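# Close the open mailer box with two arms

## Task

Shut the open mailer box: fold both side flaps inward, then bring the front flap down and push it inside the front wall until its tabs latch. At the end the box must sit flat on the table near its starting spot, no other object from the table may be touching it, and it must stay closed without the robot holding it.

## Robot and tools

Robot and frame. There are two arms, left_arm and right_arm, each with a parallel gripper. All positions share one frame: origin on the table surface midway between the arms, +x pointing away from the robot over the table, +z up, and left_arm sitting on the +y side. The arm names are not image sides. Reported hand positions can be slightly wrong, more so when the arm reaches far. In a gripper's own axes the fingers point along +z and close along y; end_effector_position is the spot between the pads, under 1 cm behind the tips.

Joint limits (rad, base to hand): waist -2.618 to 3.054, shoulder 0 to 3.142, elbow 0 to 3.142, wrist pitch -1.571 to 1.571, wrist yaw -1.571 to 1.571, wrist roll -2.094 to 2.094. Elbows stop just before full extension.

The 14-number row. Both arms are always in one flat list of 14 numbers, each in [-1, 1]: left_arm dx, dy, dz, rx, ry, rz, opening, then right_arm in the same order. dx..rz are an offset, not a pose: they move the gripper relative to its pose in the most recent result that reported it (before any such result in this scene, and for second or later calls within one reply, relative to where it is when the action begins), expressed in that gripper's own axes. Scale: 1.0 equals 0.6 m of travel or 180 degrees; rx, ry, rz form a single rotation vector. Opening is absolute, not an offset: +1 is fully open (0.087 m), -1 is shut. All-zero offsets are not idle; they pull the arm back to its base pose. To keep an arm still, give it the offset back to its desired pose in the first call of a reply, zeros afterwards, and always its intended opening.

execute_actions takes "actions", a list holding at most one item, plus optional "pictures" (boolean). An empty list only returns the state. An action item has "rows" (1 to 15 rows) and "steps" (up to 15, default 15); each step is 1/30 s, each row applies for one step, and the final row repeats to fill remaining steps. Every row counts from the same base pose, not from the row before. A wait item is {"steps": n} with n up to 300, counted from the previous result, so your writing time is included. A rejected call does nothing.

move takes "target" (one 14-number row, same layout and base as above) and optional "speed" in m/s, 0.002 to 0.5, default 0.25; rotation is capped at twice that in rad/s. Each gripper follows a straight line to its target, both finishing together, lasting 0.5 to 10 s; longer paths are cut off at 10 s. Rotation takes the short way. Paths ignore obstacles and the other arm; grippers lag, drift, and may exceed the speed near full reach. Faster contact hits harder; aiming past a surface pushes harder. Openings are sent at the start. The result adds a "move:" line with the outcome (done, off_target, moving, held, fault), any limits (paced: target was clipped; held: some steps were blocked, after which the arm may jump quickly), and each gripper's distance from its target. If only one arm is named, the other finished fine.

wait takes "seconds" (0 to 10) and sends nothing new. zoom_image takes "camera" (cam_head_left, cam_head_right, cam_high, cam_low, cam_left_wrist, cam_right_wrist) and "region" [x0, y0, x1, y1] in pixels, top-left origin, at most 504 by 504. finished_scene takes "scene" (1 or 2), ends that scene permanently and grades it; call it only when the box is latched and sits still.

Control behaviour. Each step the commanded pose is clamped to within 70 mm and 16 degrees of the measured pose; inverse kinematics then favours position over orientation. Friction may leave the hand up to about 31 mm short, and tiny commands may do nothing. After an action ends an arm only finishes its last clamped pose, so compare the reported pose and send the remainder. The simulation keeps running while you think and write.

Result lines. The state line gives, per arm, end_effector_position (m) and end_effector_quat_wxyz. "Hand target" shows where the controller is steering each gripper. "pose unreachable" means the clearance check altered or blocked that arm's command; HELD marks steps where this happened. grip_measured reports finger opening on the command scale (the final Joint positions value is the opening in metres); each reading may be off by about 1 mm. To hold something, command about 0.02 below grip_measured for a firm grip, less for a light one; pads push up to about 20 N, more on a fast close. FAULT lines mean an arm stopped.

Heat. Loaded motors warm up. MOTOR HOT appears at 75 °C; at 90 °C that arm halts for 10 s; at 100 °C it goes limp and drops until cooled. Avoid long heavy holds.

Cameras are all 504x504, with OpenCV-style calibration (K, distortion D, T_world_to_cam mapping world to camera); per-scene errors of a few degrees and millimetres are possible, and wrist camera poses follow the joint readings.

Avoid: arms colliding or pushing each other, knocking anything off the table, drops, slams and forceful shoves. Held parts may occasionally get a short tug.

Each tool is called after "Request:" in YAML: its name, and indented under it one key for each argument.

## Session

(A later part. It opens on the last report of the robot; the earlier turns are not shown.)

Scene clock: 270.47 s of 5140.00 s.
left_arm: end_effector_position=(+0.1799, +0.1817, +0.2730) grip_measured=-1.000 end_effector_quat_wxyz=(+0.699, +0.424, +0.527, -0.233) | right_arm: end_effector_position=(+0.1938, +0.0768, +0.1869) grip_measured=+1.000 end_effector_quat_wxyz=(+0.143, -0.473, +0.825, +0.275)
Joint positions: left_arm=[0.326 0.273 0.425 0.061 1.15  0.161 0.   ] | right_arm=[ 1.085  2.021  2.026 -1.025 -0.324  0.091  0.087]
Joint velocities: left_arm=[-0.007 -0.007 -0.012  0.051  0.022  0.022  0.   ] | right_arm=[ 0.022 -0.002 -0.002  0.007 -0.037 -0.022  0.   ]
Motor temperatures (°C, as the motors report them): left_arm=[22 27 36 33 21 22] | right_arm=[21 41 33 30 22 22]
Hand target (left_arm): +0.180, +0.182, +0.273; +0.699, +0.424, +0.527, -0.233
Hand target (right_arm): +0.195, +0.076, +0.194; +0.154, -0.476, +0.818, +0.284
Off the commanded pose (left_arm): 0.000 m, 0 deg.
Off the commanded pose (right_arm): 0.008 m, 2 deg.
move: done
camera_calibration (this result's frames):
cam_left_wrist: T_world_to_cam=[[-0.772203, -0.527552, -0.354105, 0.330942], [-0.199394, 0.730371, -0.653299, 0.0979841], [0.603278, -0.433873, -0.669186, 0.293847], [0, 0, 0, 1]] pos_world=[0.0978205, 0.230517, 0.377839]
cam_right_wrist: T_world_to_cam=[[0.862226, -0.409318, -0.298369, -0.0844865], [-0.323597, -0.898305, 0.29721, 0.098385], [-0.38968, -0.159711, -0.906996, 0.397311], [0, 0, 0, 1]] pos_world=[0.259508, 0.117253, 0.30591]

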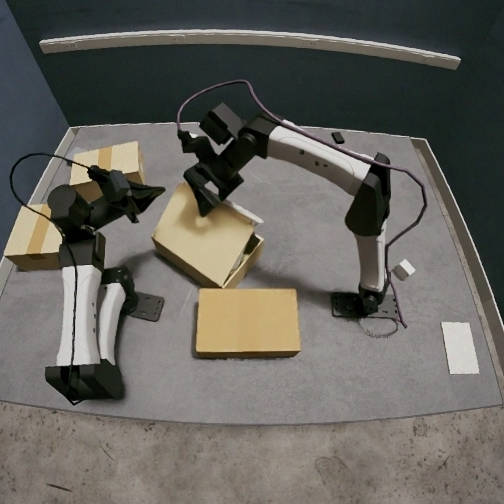

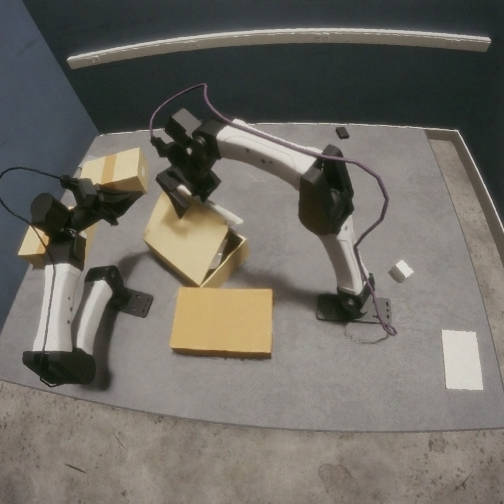

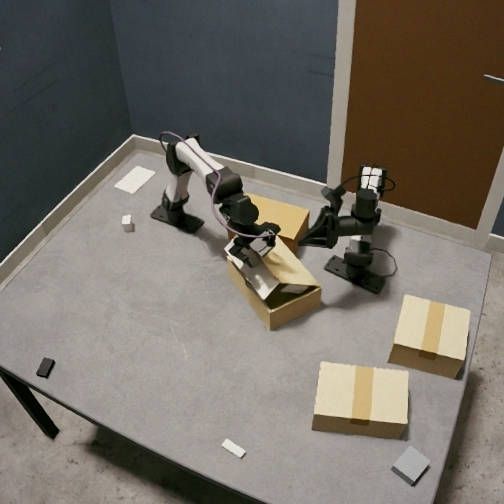

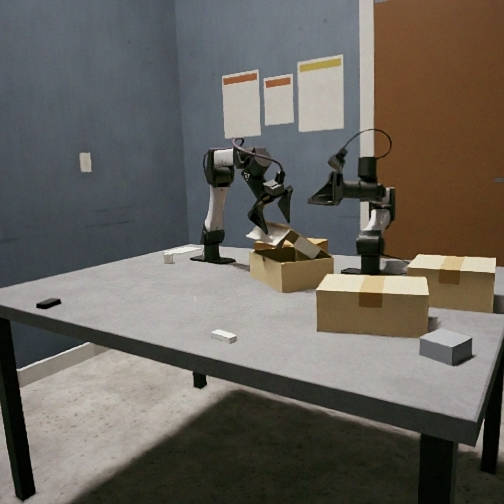

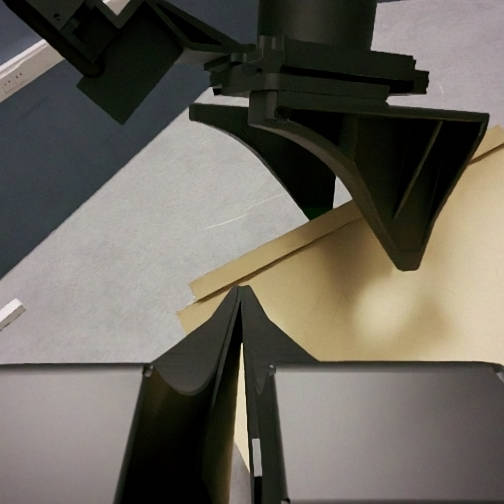

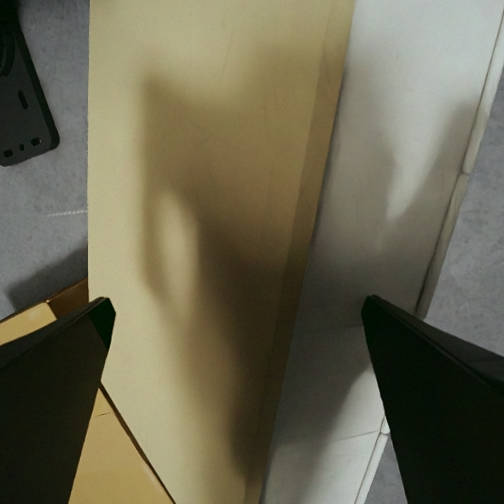

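Request:
move:
  target: [0,0,0,0,0,0,-1,0.015,-0.02,0.03,0.12,0,0,1]
  speed: 0.05

Scene clock: 277.43 s of 5140.00 s.
left_arm: end_effector_position=(+0.1799, +0.1817, +0.2730) grip_measured=-1.000 end_effector_quat_wxyz=(+0.699, +0.424, +0.527, -0.233) | right_arm: end_effector_position=(+0.2019, +0.0753, +0.1684) grip_measured=+1.000 end_effector_quat_wxyz=(+0.234, -0.439, +0.859, +0.122)
Joint positions: left_arm=[0.326 0.273 0.425 0.061 1.15  0.161 0.   ] | right_arm=[ 1.218  2.042  2.026 -1.031  0.111  0.198  0.087]
Joint velocities: left_arm=[-0.007 -0.017 -0.007 -0.022 -0.037  0.022  0.   ] | right_arm=[ 0.002  0.007  0.012  0.022 -0.095 -0.022  0.   ]
Motor temperatures (°C, as the motors report them): left_arm=[22 27 36 33 21 22] | right_arm=[21 42 33 30 22 22]
Hand target (left_arm): +0.180, +0.182, +0.273; +0.699, +0.424, +0.527, -0.233
Hand target (right_arm): +0.200, +0.076, +0.164; +0.228, -0.438, +0.862, +0.114
Off the commanded pose (left_arm): 0.000 m, 0 deg.
Off the commanded pose (right_arm): 0.005 m, 1 deg.
move: done
camera_calibration (this result's frames):
cam_left_wrist: T_world_to_cam=[[-0.772203, -0.527552, -0.354105, 0.330942], [-0.199394, 0.730371, -0.653299, 0.0979841], [0.603278, -0.433873, -0.669186, 0.293847], [0, 0, 0, 1]] pos_world=[0.0978205, 0.230517, 0.377839]
cam_right_wrist: T_world_to_cam=[[0.807999, -0.588975, 0.0156937, -0.125977], [-0.560919, -0.760813, 0.326393, 0.137824], [-0.180297, -0.272528, -0.945104, 0.356075], [0, 0, 0, 1]] pos_world=[0.243297, 0.127702, 0.29352]

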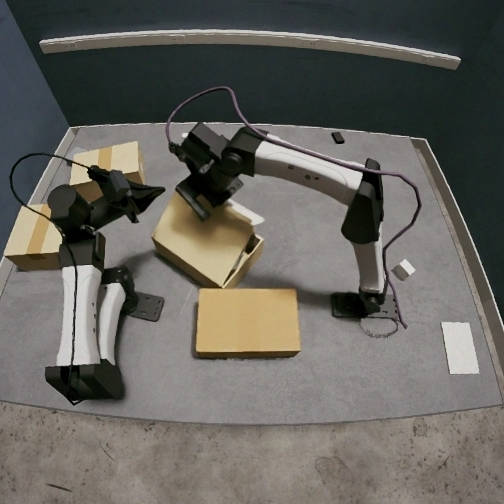

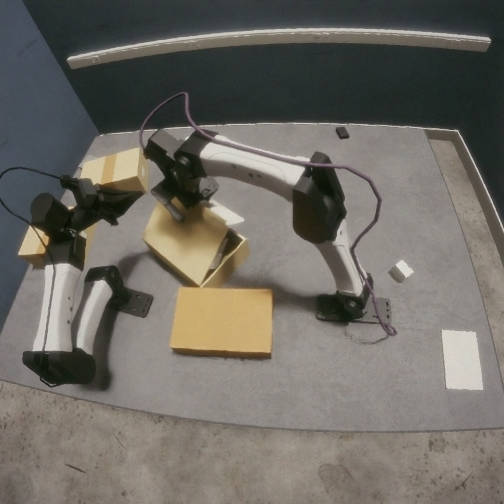

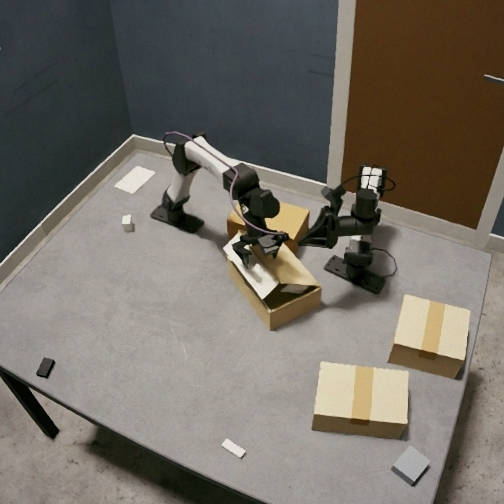

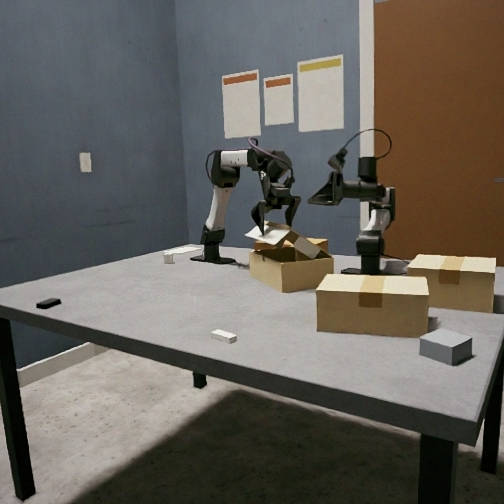

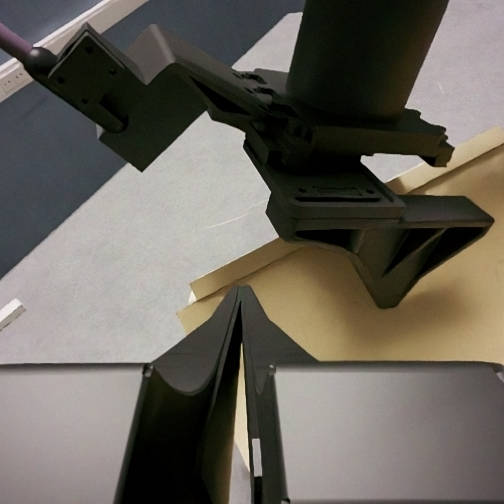

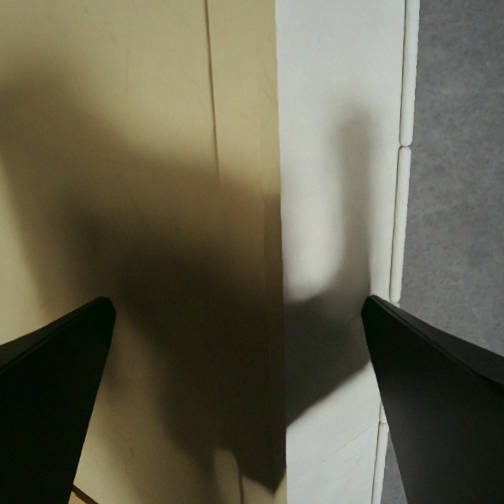

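Squeeze partially.

Request:
move:
  target: [0,0,0,0,0,0,-1,0.008,0,0.015,0,0,0,0.2]
  speed: 0.03

Scene clock: 279.17 s of 5140.00 s.
left_arm: end_effector_position=(+0.1799, +0.1817, +0.2730) grip_measured=-1.000 end_effector_quat_wxyz=(+0.699, +0.424, +0.527, -0.233) | right_arm: end_effector_position=(+0.2020, +0.0748, +0.1596) grip_measured=+0.200 end_effector_quat_wxyz=(+0.231, -0.439, +0.860, +0.119)
Joint positions: left_arm=[0.326 0.273 0.425 0.061 1.15  0.161 0.   ] | right_arm=[ 1.218  2.043  1.995 -1.009  0.112  0.2    0.053]
Joint velocities: left_arm=[-0.027 -0.027  0.002 -0.066 -0.022  0.081  0.   ] | right_arm=[-0.007  0.002  0.002  0.066 -0.022 -0.037  0.   ]
Motor temperatures (°C, as the motors report them): left_arm=[22 27 36 33 21 22] | right_arm=[21 42 33 29 22 22]
Hand target (left_arm): +0.180, +0.182, +0.273; +0.699, +0.424, +0.527, -0.233
Hand target (right_arm): +0.202, +0.076, +0.158; +0.233, -0.439, +0.859, +0.122
Off the commanded pose (left_arm): 0.000 m, 0 deg.
Off the commanded pose (right_arm): 0.002 m, 1 deg.
move: done
camera_calibration (this result's frames):
cam_left_wrist: T_world_to_cam=[[-0.772203, -0.527552, -0.354105, 0.330942], [-0.199394, 0.730371, -0.653299, 0.0979841], [0.603278, -0.433873, -0.669186, 0.293847], [0, 0, 0, 1]] pos_world=[0.0978205, 0.230517, 0.377839]
cam_right_wrist: T_world_to_cam=[[0.806713, -0.590646, 0.0187369, -0.126304], [-0.561711, -0.756573, 0.33478, 0.138846], [-0.183561, -0.280596, -0.94211, 0.348492], [0, 0, 0, 1]] pos_world=[0.243852, 0.128232, 0.284202]

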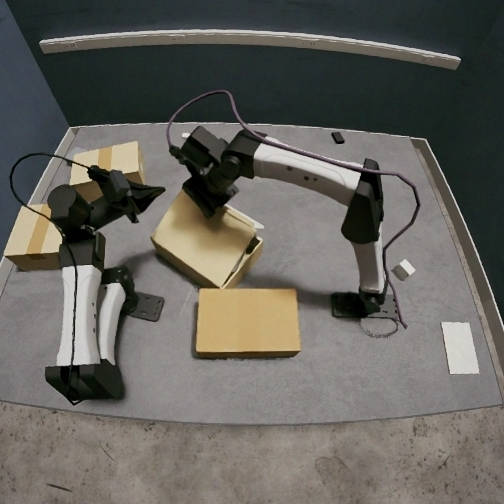

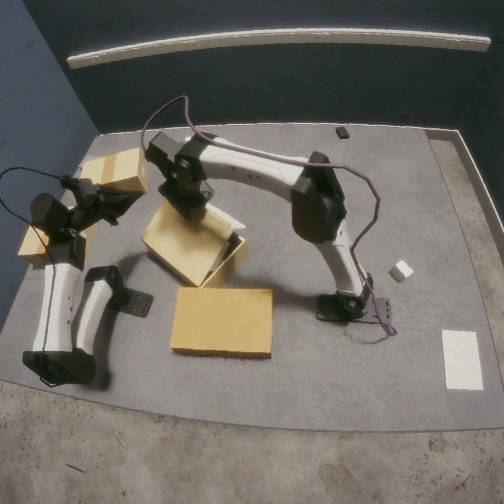

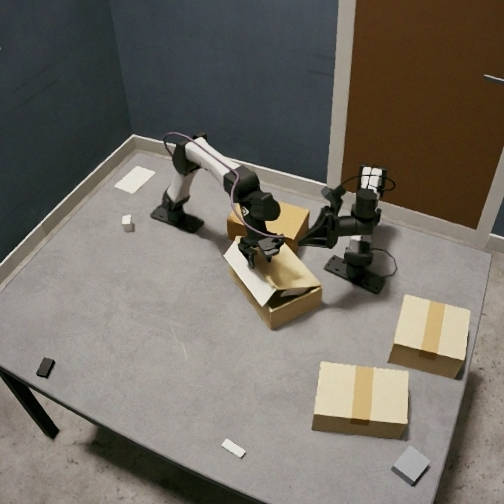

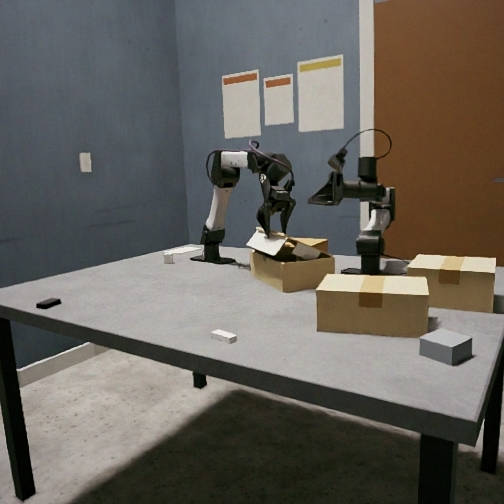

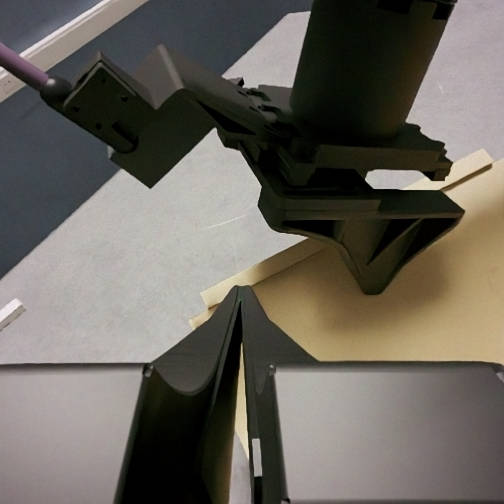

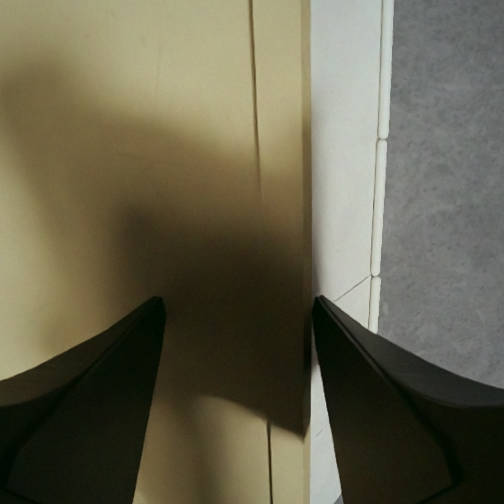

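Request:
move:
  target: [0,0,0,0,0,0,-1,0.004,-0.03,0.008,0,0,0,-0.3]
  speed: 0.03

Request:
move:
  target: [0,0,0,0,0,0,-1,0,0,0,0,0,0,-1]
  speed: 0.03

Scene clock: 282.80 s of 5140.00 s.
left_arm: end_effector_position=(+0.1799, +0.1817, +0.2730) grip_measured=-1.000 end_effector_quat_wxyz=(+0.699, +0.424, +0.527, -0.233) | right_arm: end_effector_position=(+0.2053, +0.0793, +0.1667) grip_measured=-0.272 end_effector_quat_wxyz=(+0.225, -0.432, +0.859, +0.157)
Joint positions: left_arm=[0.326 0.273 0.425 0.061 1.15  0.161 0.   ] | right_arm=[ 1.187  2.025  1.984 -0.974  0.036  0.199  0.032]
Joint velocities: left_arm=[-0.012 -0.027 -0.012 -0.051 -0.007 -0.037  0.   ] | right_arm=[-0.012 -0.002  0.002 -0.051 -0.007  0.051 -0.001]
Motor temperatures (°C, as the motors report them): left_arm=[22 27 36 33 21 22] | right_arm=[21 42 33 30 22 22]
Hand target (left_arm): +0.180, +0.182, +0.273; +0.699, +0.424, +0.527, -0.233
Hand target (right_arm): +0.216, +0.064, +0.155; +0.229, -0.440, +0.861, +0.119
Off the commanded pose (left_arm): 0.000 m, 0 deg.
Off the commanded pose (right_arm): 0.022 m, 4 deg.
move: off_target (right_arm)
camera_calibration (this result's frames):
cam_left_wrist: T_world_to_cam=[[-0.772203, -0.527552, -0.354105, 0.330942], [-0.199394, 0.730371, -0.653299, 0.0979841], [0.603278, -0.433873, -0.669186, 0.293847], [0, 0, 0, 1]] pos_world=[0.0978205, 0.230517, 0.377839]
cam_right_wrist: T_world_to_cam=[[0.811245, -0.582223, -0.0538363, -0.115923], [-0.540886, -0.78223, 0.309125, 0.143804], [-0.222092, -0.221657, -0.949496, 0.361467], [0, 0, 0, 1]] pos_world=[0.252102, 0.125117, 0.292518]

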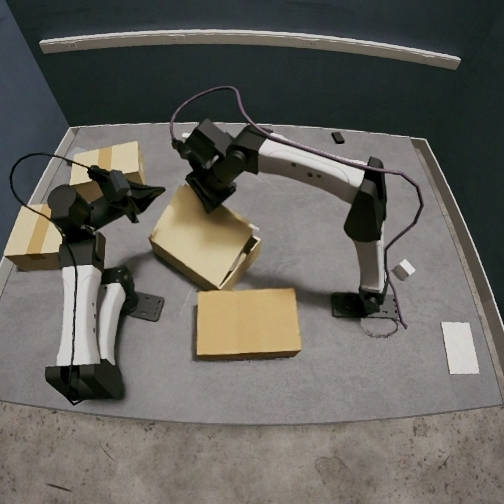

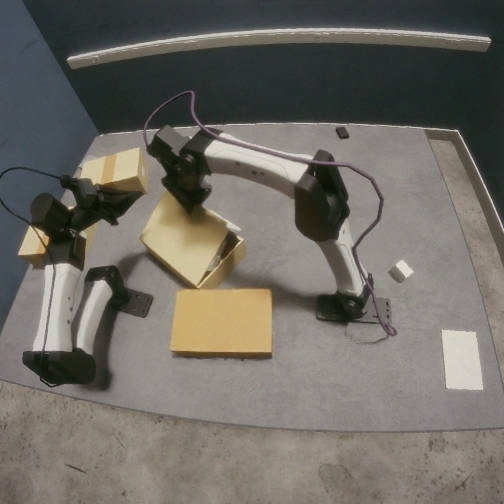

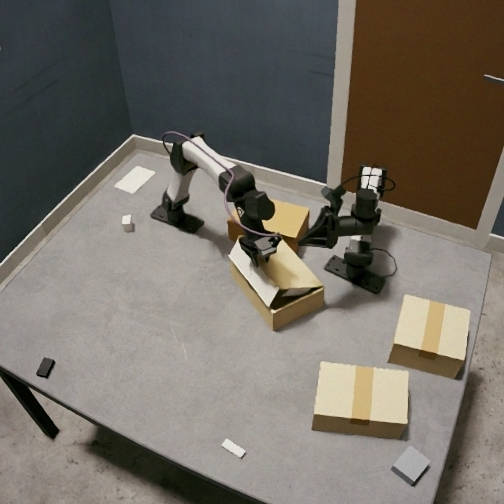

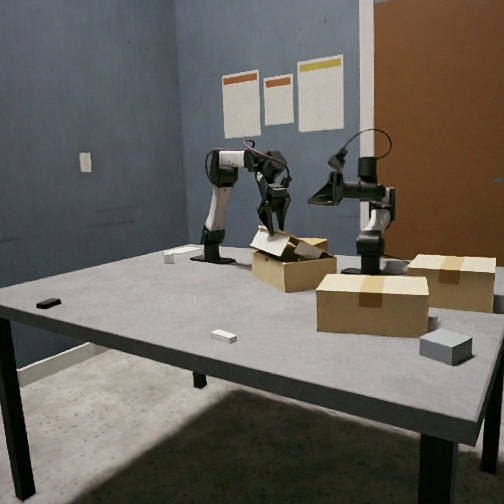

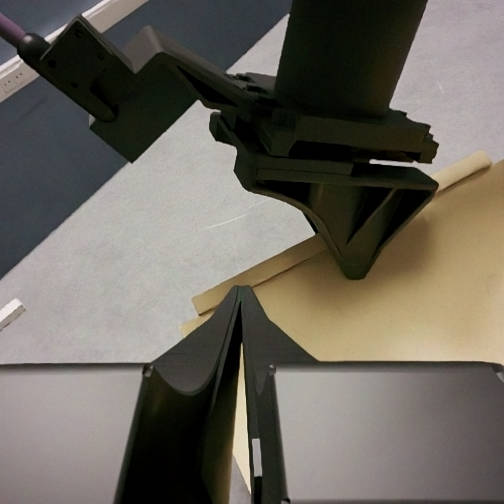

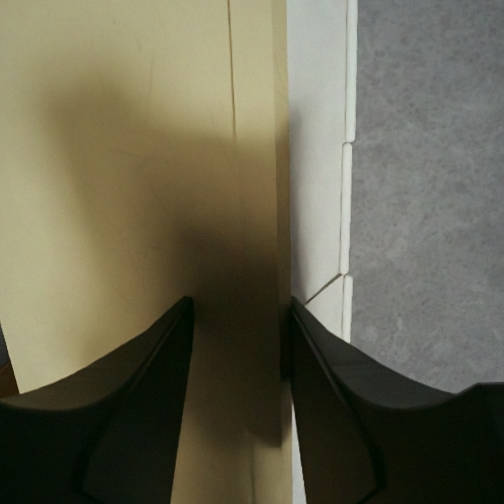

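Scene clock: 283.30 s of 5140.00 s.
left_arm: end_effector_position=(+0.1799, +0.1817, +0.2730) grip_measured=-1.000 end_effector_quat_wxyz=(+0.699, +0.424, +0.527, -0.233) | right_arm: end_effector_position=(+0.2034, +0.0822, +0.1675) grip_measured=-0.292 end_effector_quat_wxyz=(+0.223, -0.432, +0.858, +0.166)
Joint positions: left_arm=[0.326 0.273 0.425 0.061 1.15  0.161 0.   ] | right_arm=[ 1.187  2.025  1.984 -0.966  0.02   0.204  0.031]
Joint velocities: left_arm=[ 0.012  0.002 -0.002  0.022 -0.037 -0.081  0.   ] | right_arm=[-0.007  0.017  0.012 -0.022  0.022  0.022  0.   ]
Motor temperatures (°C, as the motors report them): left_arm=[22 27 36 33 21 22] | right_arm=[21 42 33 29 22 22]
Hand target (left_arm): +0.180, +0.182, +0.273; +0.699, +0.424, +0.527, -0.233
Hand target (right_arm): +0.205, +0.079, +0.167; +0.225, -0.432, +0.859, +0.157
Off the commanded pose (left_arm): 0.000 m, 0 deg.
Off the commanded pose (right_arm): 0.004 m, 1 deg.
move: done
camera_calibration (this result's frames):
cam_left_wrist: T_world_to_cam=[[-0.772203, -0.527552, -0.354105, 0.330942], [-0.199394, 0.730371, -0.653299, 0.0979841], [0.603278, -0.433873, -0.669186, 0.293847], [0, 0, 0, 1]] pos_world=[0.0978205, 0.230517, 0.377839]
cam_right_wrist: T_world_to_cam=[[0.812903, -0.577983, -0.0715853, -0.110386], [-0.534078, -0.788825, 0.304166, 0.144805], [-0.232271, -0.209025, -0.949926, 0.36361], [0, 0, 0, 1]] pos_world=[0.251526, 0.126428, 0.293456]

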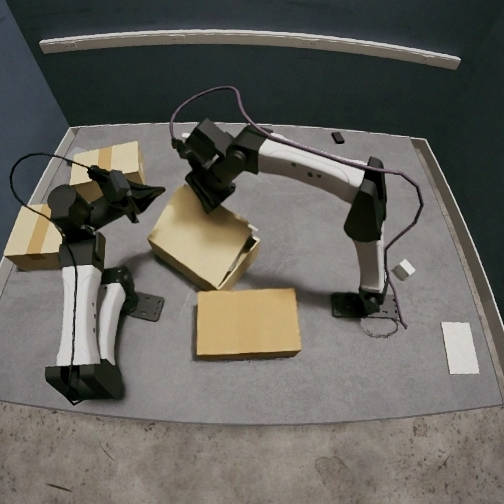

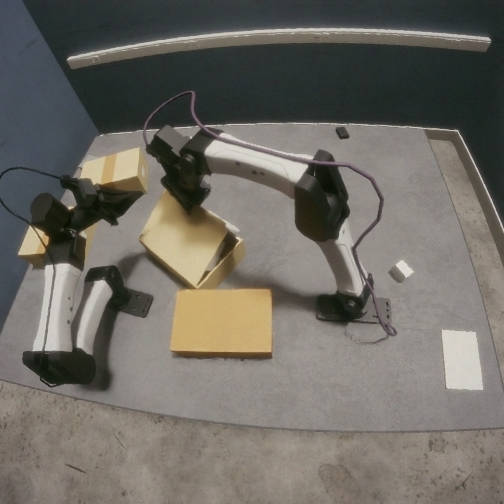

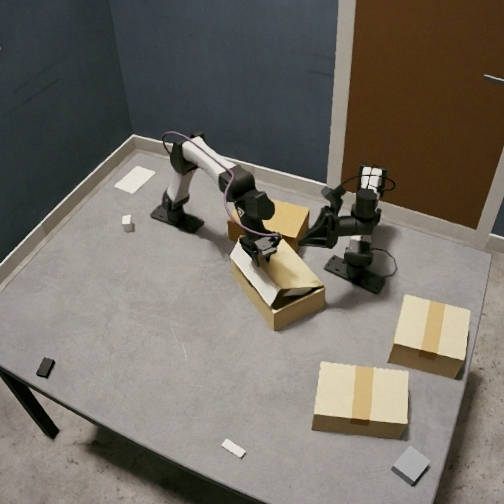

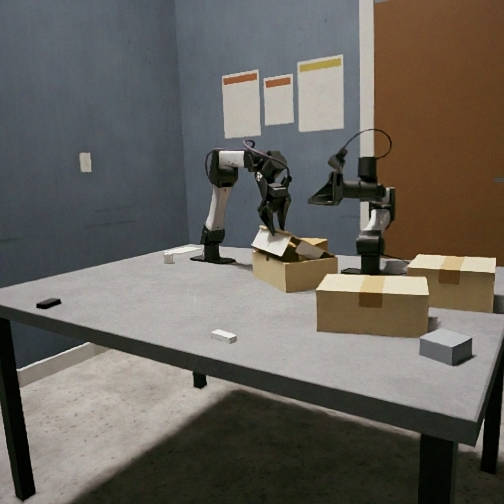

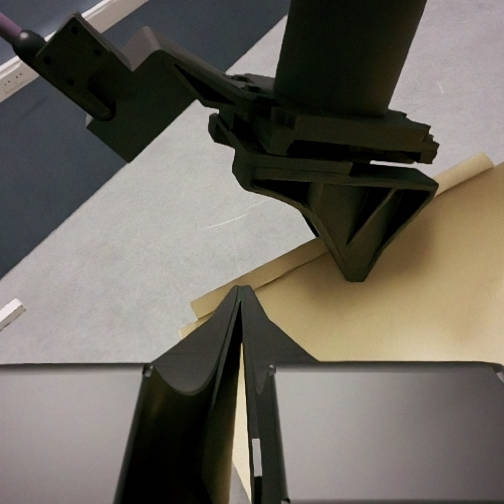

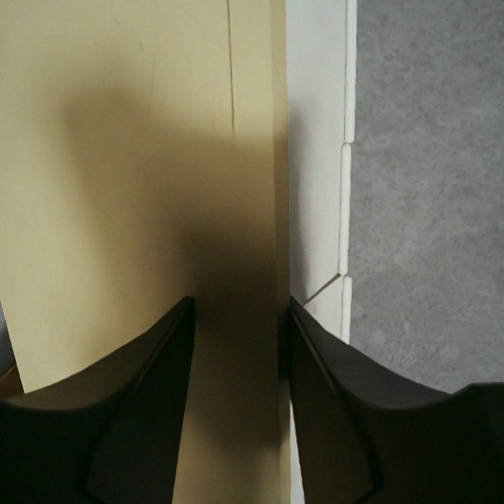

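Request:
move:
  target: [0.078,0.207,0.024,0,0.33,0,-1,0,0,0,0,0,0,-0.35]
  speed: 0.2

Scene clock: 289.83 s of 5140.00 s.
left_arm: end_effector_position=(+0.3047, +0.2430, +0.2725) grip_measured=-1.000 end_effector_quat_wxyz=(+0.361, +0.480, +0.800, -0.003) | right_arm: end_effector_position=(+0.2016, +0.0851, +0.1684) grip_measured=-0.321 end_effector_quat_wxyz=(+0.221, -0.431, +0.857, +0.174)
Joint positions: left_arm=[-0.016  1.288  1.525 -1.104  0.242  0.807  0.   ] | right_arm=[ 1.187  2.025  1.984 -0.958  0.005  0.209  0.03 ]
Joint velocities: left_arm=[ 0.007  0.012 -0.002  0.022  0.007  0.11   0.   ] | right_arm=[-0.007  0.002  0.012 -0.066  0.066 -0.007  0.001]
Motor temperatures (°C, as the motors report them): left_arm=[22 27 36 33 21 22] | right_arm=[21 43 33 29 22 22]
Hand target (left_arm): +0.302, +0.242, +0.270; +0.348, +0.484, +0.803, -0.004
Hand target (right_arm): +0.203, +0.082, +0.168; +0.223, -0.432, +0.858, +0.166
Off the commanded pose (left_arm): 0.006 m, 2 deg.
Off the commanded pose (right_arm): 0.003 m, 1 deg.
After step 90, 0.33 s passed at rest.
move: done
camera_calibration (this result's frames):
cam_left_wrist: T_world_to_cam=[[-0.774071, -0.532379, -0.342618, 0.458095], [-0.61567, 0.759113, 0.21142, -0.038052], [0.14753, 0.374594, -0.915376, 0.254394], [0, 0, 0, 1]] pos_world=[0.29364, 0.177471, 0.397863]
cam_right_wrist: T_world_to_cam=[[0.814462, -0.573538, -0.0877786, -0.105199], [-0.527701, -0.795113, 0.298878, 0.145964], [-0.241212, -0.197104, -0.950246, 0.365486], [0, 0, 0, 1]] pos_world=[0.250865, 0.127761, 0.294442]

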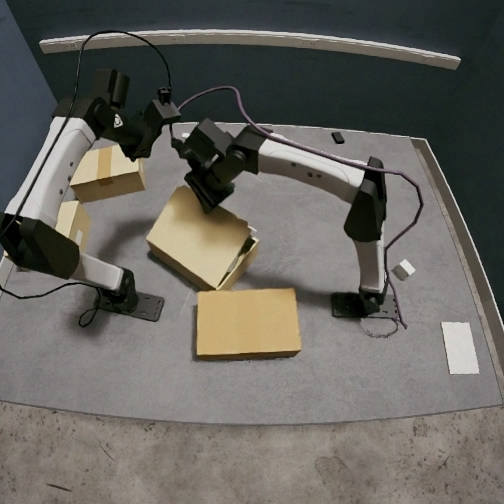

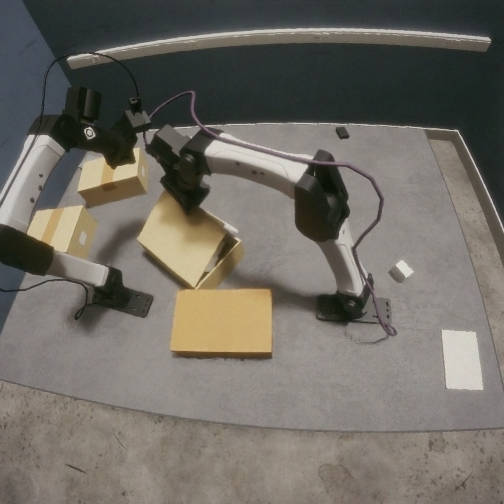

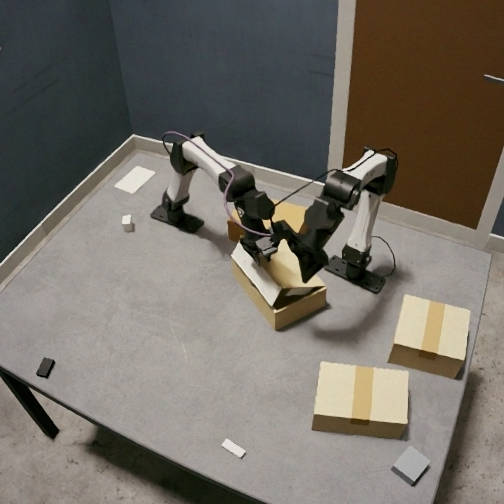

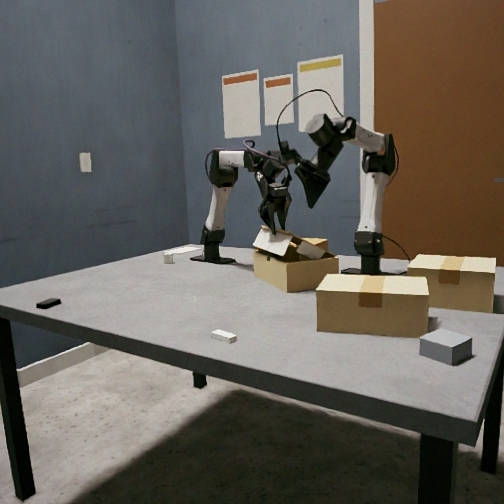

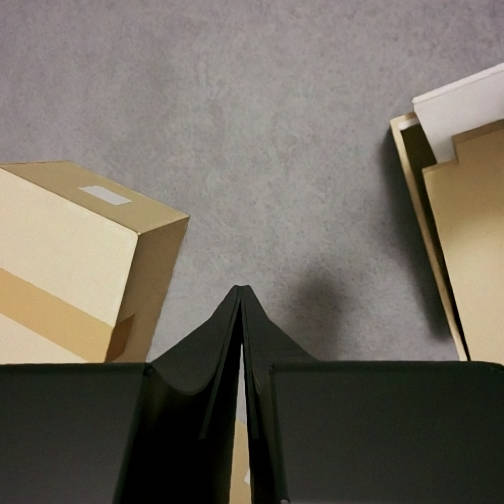

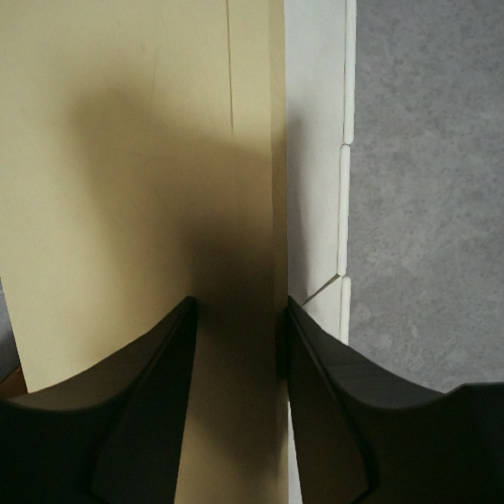

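Request:
move:
  target: [-0.075,-0.165,0.275,0,0.2,0,-1,0,0,0,0,0,0,-0.36]
  speed: 0.12

Scene clock: 297.60 s of 5140.00 s.
left_arm: end_effector_position=(+0.3439, +0.1847, +0.2262) grip_measured=-1.000 end_effector_quat_wxyz=(+0.269, +0.439, +0.851, +0.105) | right_arm: end_effector_position=(+0.1875, +0.0761, +0.1636) grip_measured=-0.354 end_effector_quat_wxyz=(+0.180, -0.414, +0.874, +0.178)
Joint positions: left_arm=[-0.349  1.594  1.65  -1.081 -0.224  0.498  0.   ] | right_arm=[ 1.184  2.025  1.984 -1.018 -0.041  0.266  0.028]
Joint velocities: left_arm=[-0.017 -0.017 -0.017 -0.066  0.037 -0.037  0.   ] | right_arm=[-0.002 -0.017 -0.007 -0.095 -0.022 -0.007  0.   ]
Motor temperatures (°C, as the motors report them): left_arm=[22 28 37 32 21 22] | right_arm=[21 43 33 30 22 22]
Hand target (left_arm): +0.341, +0.182, +0.223; +0.263, +0.445, +0.851, +0.098
Hand target (right_arm): +0.201, +0.084, +0.169; +0.220, -0.430, +0.858, +0.173
Off the commanded pose (left_arm): 0.121 m, 21 deg; position and orientation clipped at the last step of the last action.
Off the commanded pose (right_arm): 0.017 m, 6 deg.
After step 90, 1.90 s passed at rest.
move: held (left_arm), off_target (right_arm); limits=paced,held; held on 40 of 86 steps (left_arm), including the last (left_arm)
pose unreachable (left arm): on one or more control steps of this call this arm could not follow its commanded pose, so it was not sent that pose on those steps. On the call's last step it was still not sent that pose. It may still have moved: this result reports where it is.
cause: the commanded pose would bring a part of the arm too close to another arm (this arm's wrist (the part past joint 5) and the other arm's wrist (the part past joint 4)).
camera_calibration (this result's frames):
cam_left_wrist: T_world_to_cam=[[-0.696525, -0.586092, -0.413943, 0.440891], [-0.71736, 0.55615, 0.419632, 0.0655446], [-0.0157285, 0.589231, -0.807812, 0.22024], [0, 0, 0, 1]] pos_world=[0.357575, 0.0921782, 0.332912]
cam_right_wrist: T_world_to_cam=[[0.788077, -0.598848, -0.142532, -0.0834133], [-0.519968, -0.771523, 0.366585, 0.118505], [-0.329496, -0.214785, -0.919402, 0.368558], [0, 0, 0, 1]] pos_world=[0.248793, 0.120639, 0.283522]

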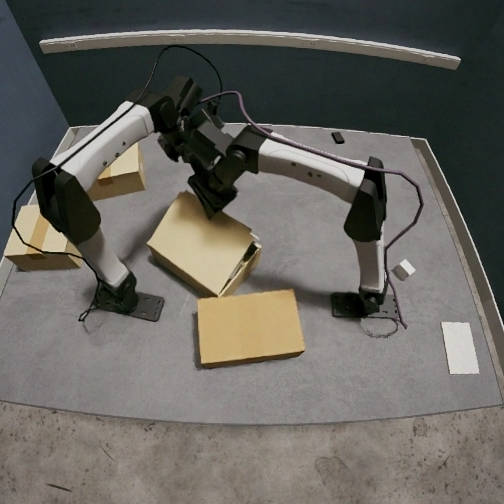

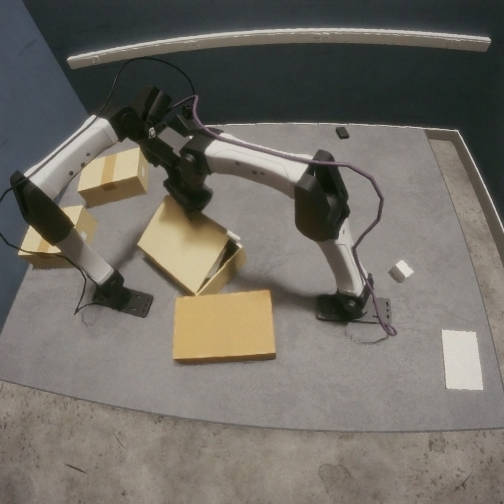

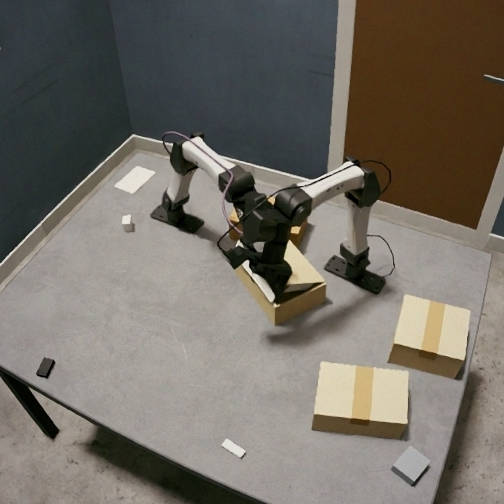

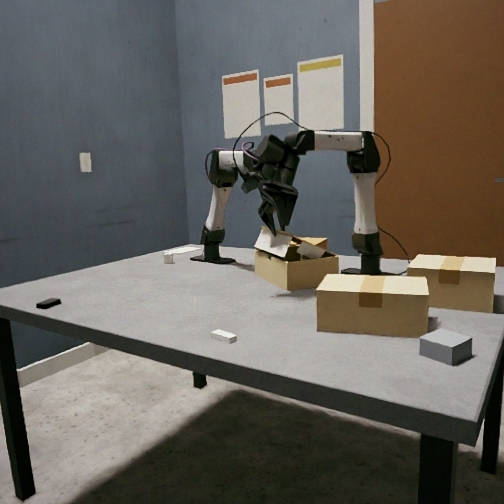

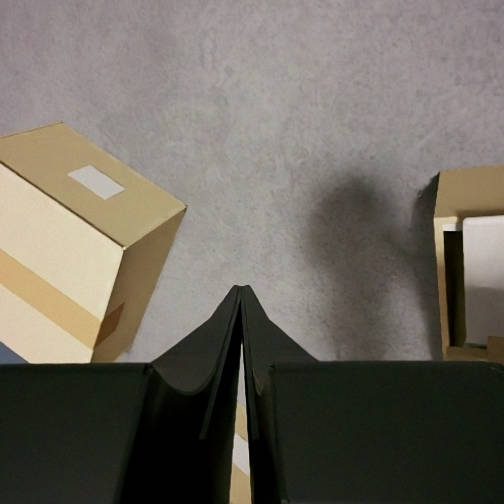

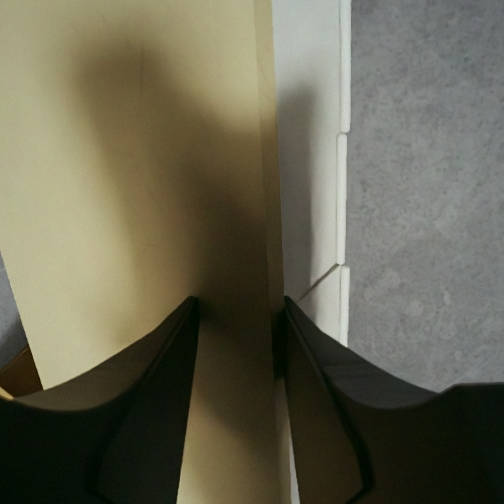

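Request:
move:
  target: [0.13,0.13,-0.06,0,-0.2,0,-1,0,0,0,0,0,0,-0.4]
  speed: 0.15

Request:
move:
  target: [0,0,0,0,0,0,-1,-0.104,-0.324,-0.005,-0.09,0.031,-0.169,-0.4]
  speed: 0.05

Scene clock: 308.13 s of 5140.00 s.
left_arm: end_effector_position=(+0.3411, +0.2934, +0.2692) grip_measured=-1.000 end_effector_quat_wxyz=(+0.520, +0.456, +0.722, -0.022) | right_arm: end_effector_position=(+0.1850, +0.0792, +0.1647) grip_measured=-0.378 end_effector_quat_wxyz=(+0.176, -0.414, +0.873, +0.188)
Joint positions: left_arm=[ 0.368  1.165  1.205 -0.678  0.696  0.965  0.   ] | right_arm=[ 1.184  2.025  1.984 -1.01  -0.06   0.27   0.027]
Joint velocities: left_arm=[-0.007 -0.002 -0.022 -0.007 -0.007  0.095  0.   ] | right_arm=[ 0.007  0.002  0.007  0.007 -0.081  0.037  0.   ]
Motor temperatures (°C, as the motors report them): left_arm=[22 29 37 32 21 22] | right_arm=[21 43 34 30 22 22]
Hand target (left_arm): +0.339, +0.295, +0.263; +0.519, +0.455, +0.723, -0.023
Hand target (right_arm): +0.187, +0.076, +0.164; +0.180, -0.414, +0.874, +0.178
Off the commanded pose (left_arm): 0.009 m, 2 deg.
Off the commanded pose (right_arm): 0.004 m, 1 deg.
After step 90, 4.83 s passed at rest.
move: done
camera_calibration (this result's frames):
cam_left_wrist: T_world_to_cam=[[-0.684307, -0.576791, -0.446135, 0.522203], [-0.588958, 0.797925, -0.12823, 0.0178045], [0.429945, 0.175006, -0.885732, 0.181318], [0, 0, 0, 1]] pos_world=[0.289877, 0.255264, 0.395855]
cam_right_wrist: T_world_to_cam=[[0.788957, -0.592556, -0.162554, -0.0768383], [-0.510912, -0.77961, 0.362184, 0.118881], [-0.341343, -0.202697, -0.917823, 0.370356], [0, 0, 0, 1]] pos_world=[0.247778, 0.12222, 0.284374]

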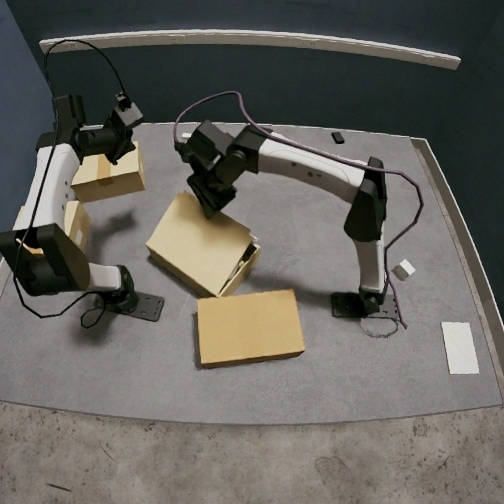

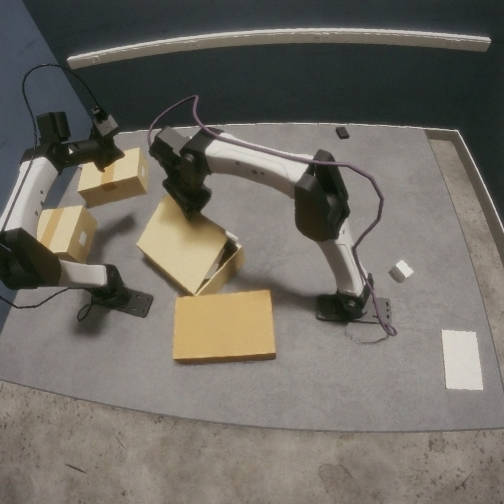

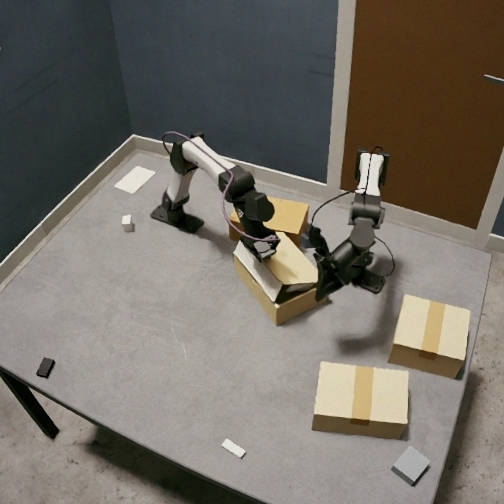

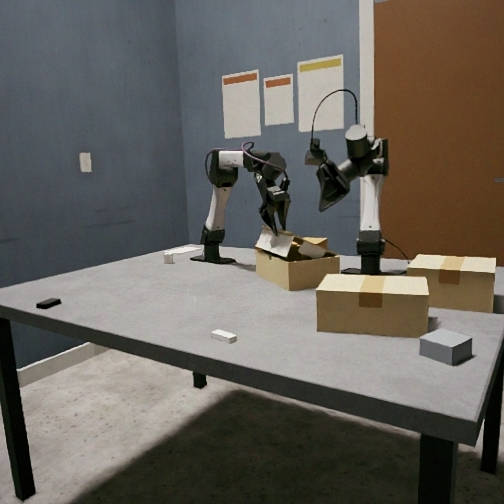

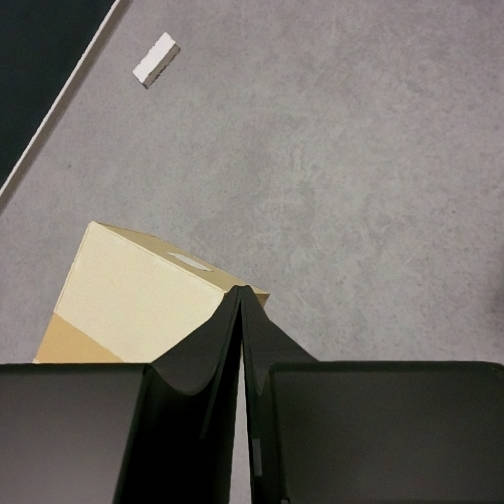

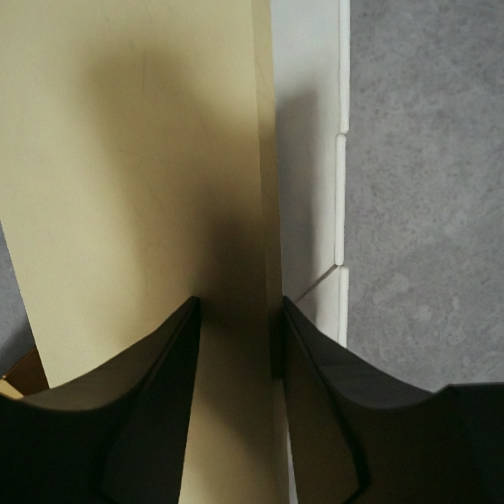

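Scene clock: 314.53 s of 5140.00 s.
left_arm: end_effector_position=(+0.3411, +0.2934, +0.2692) grip_measured=-1.000 end_effector_quat_wxyz=(+0.520, +0.456, +0.722, -0.022) | right_arm: end_effector_position=(+0.3649, +0.0025, +0.1629) grip_measured=-0.400 end_effector_quat_wxyz=(-0.177, +0.637, -0.710, -0.242)
Joint positions: left_arm=[ 0.368  1.165  1.205 -0.678  0.696  0.965  0.   ] | right_arm=[ 0.715  2.518  2.828 -1.522 -0.502 -0.699  0.026]
Joint velocities: left_arm=[-0.002 -0.007 -0.002 -0.007 -0.051 -0.022  0.   ] | right_arm=[ 0.022 -0.007  0.002 -0.007 -0.022  0.022 -0.001]
Motor temperatures (°C, as the motors report them): left_arm=[22 29 37 32 21 22] | right_arm=[21 43 34 29 22 22]
Hand target (left_arm): +0.341, +0.293, +0.269; +0.520, +0.456, +0.722, -0.022
Hand target (right_arm): +0.373, +0.004, +0.162; +0.190, -0.640, +0.705, +0.240
Off the commanded pose (left_arm): 0.000 m, 0 deg.
Off the commanded pose (right_arm): 0.011 m, 7 deg.
elbow stopped short (right arm): the move would have taken joint 3 (elbow) straighter than the controller allows; a more bent joint 3 avoids this.
move: off_target (right_arm)
camera_calibration (this result's frames):
cam_left_wrist: T_world_to_cam=[[-0.684307, -0.576791, -0.446135, 0.522203], [-0.588958, 0.797925, -0.12823, 0.0178045], [0.429945, 0.175006, -0.885732, 0.181318], [0, 0, 0, 1]] pos_world=[0.289877, 0.255264, 0.395855]
cam_right_wrist: T_world_to_cam=[[0.992038, -0.0782567, -0.0986739, -0.350291], [-0.0496733, -0.963123, 0.264437, -0.000227298], [-0.115729, -0.25743, -0.959342, 0.339171], [0, 0, 0, 1]] pos_world=[0.386743, 0.0596812, 0.290877]

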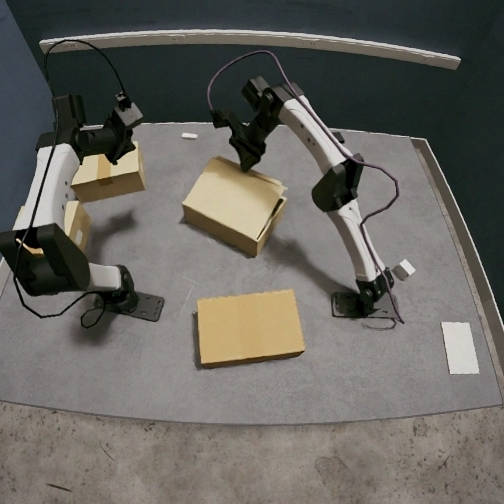

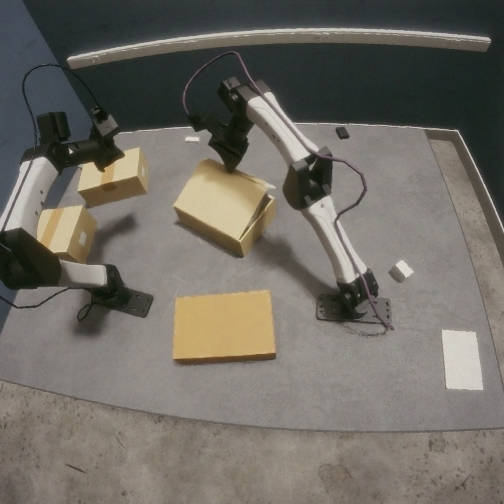

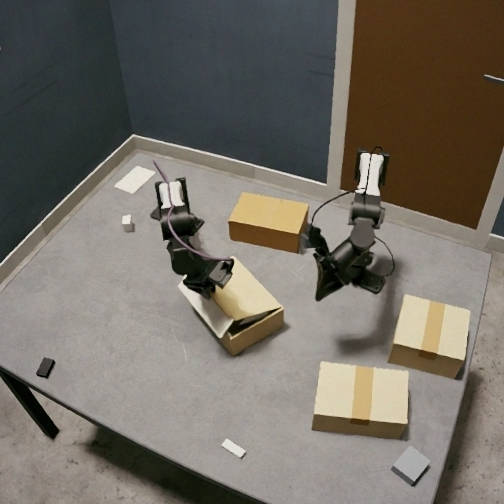

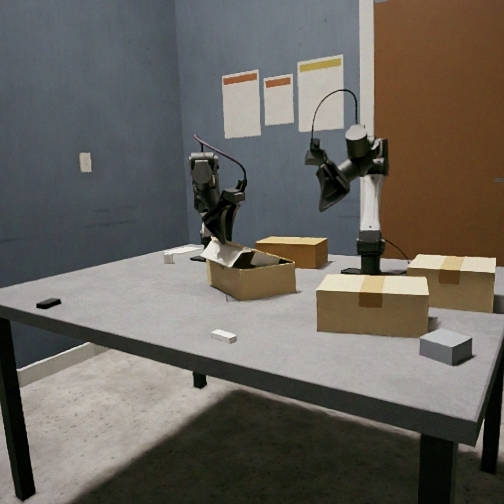

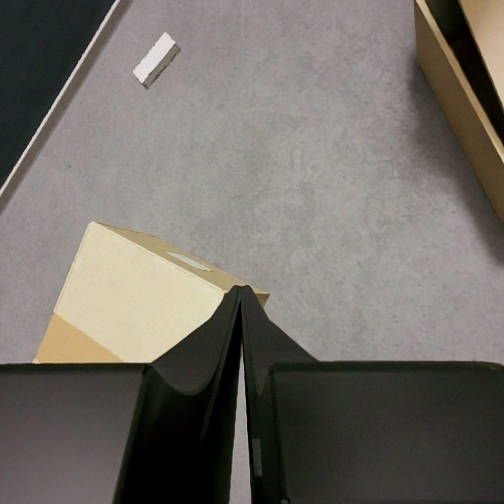

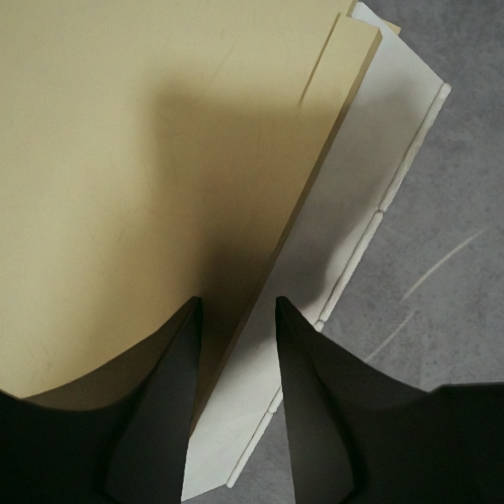

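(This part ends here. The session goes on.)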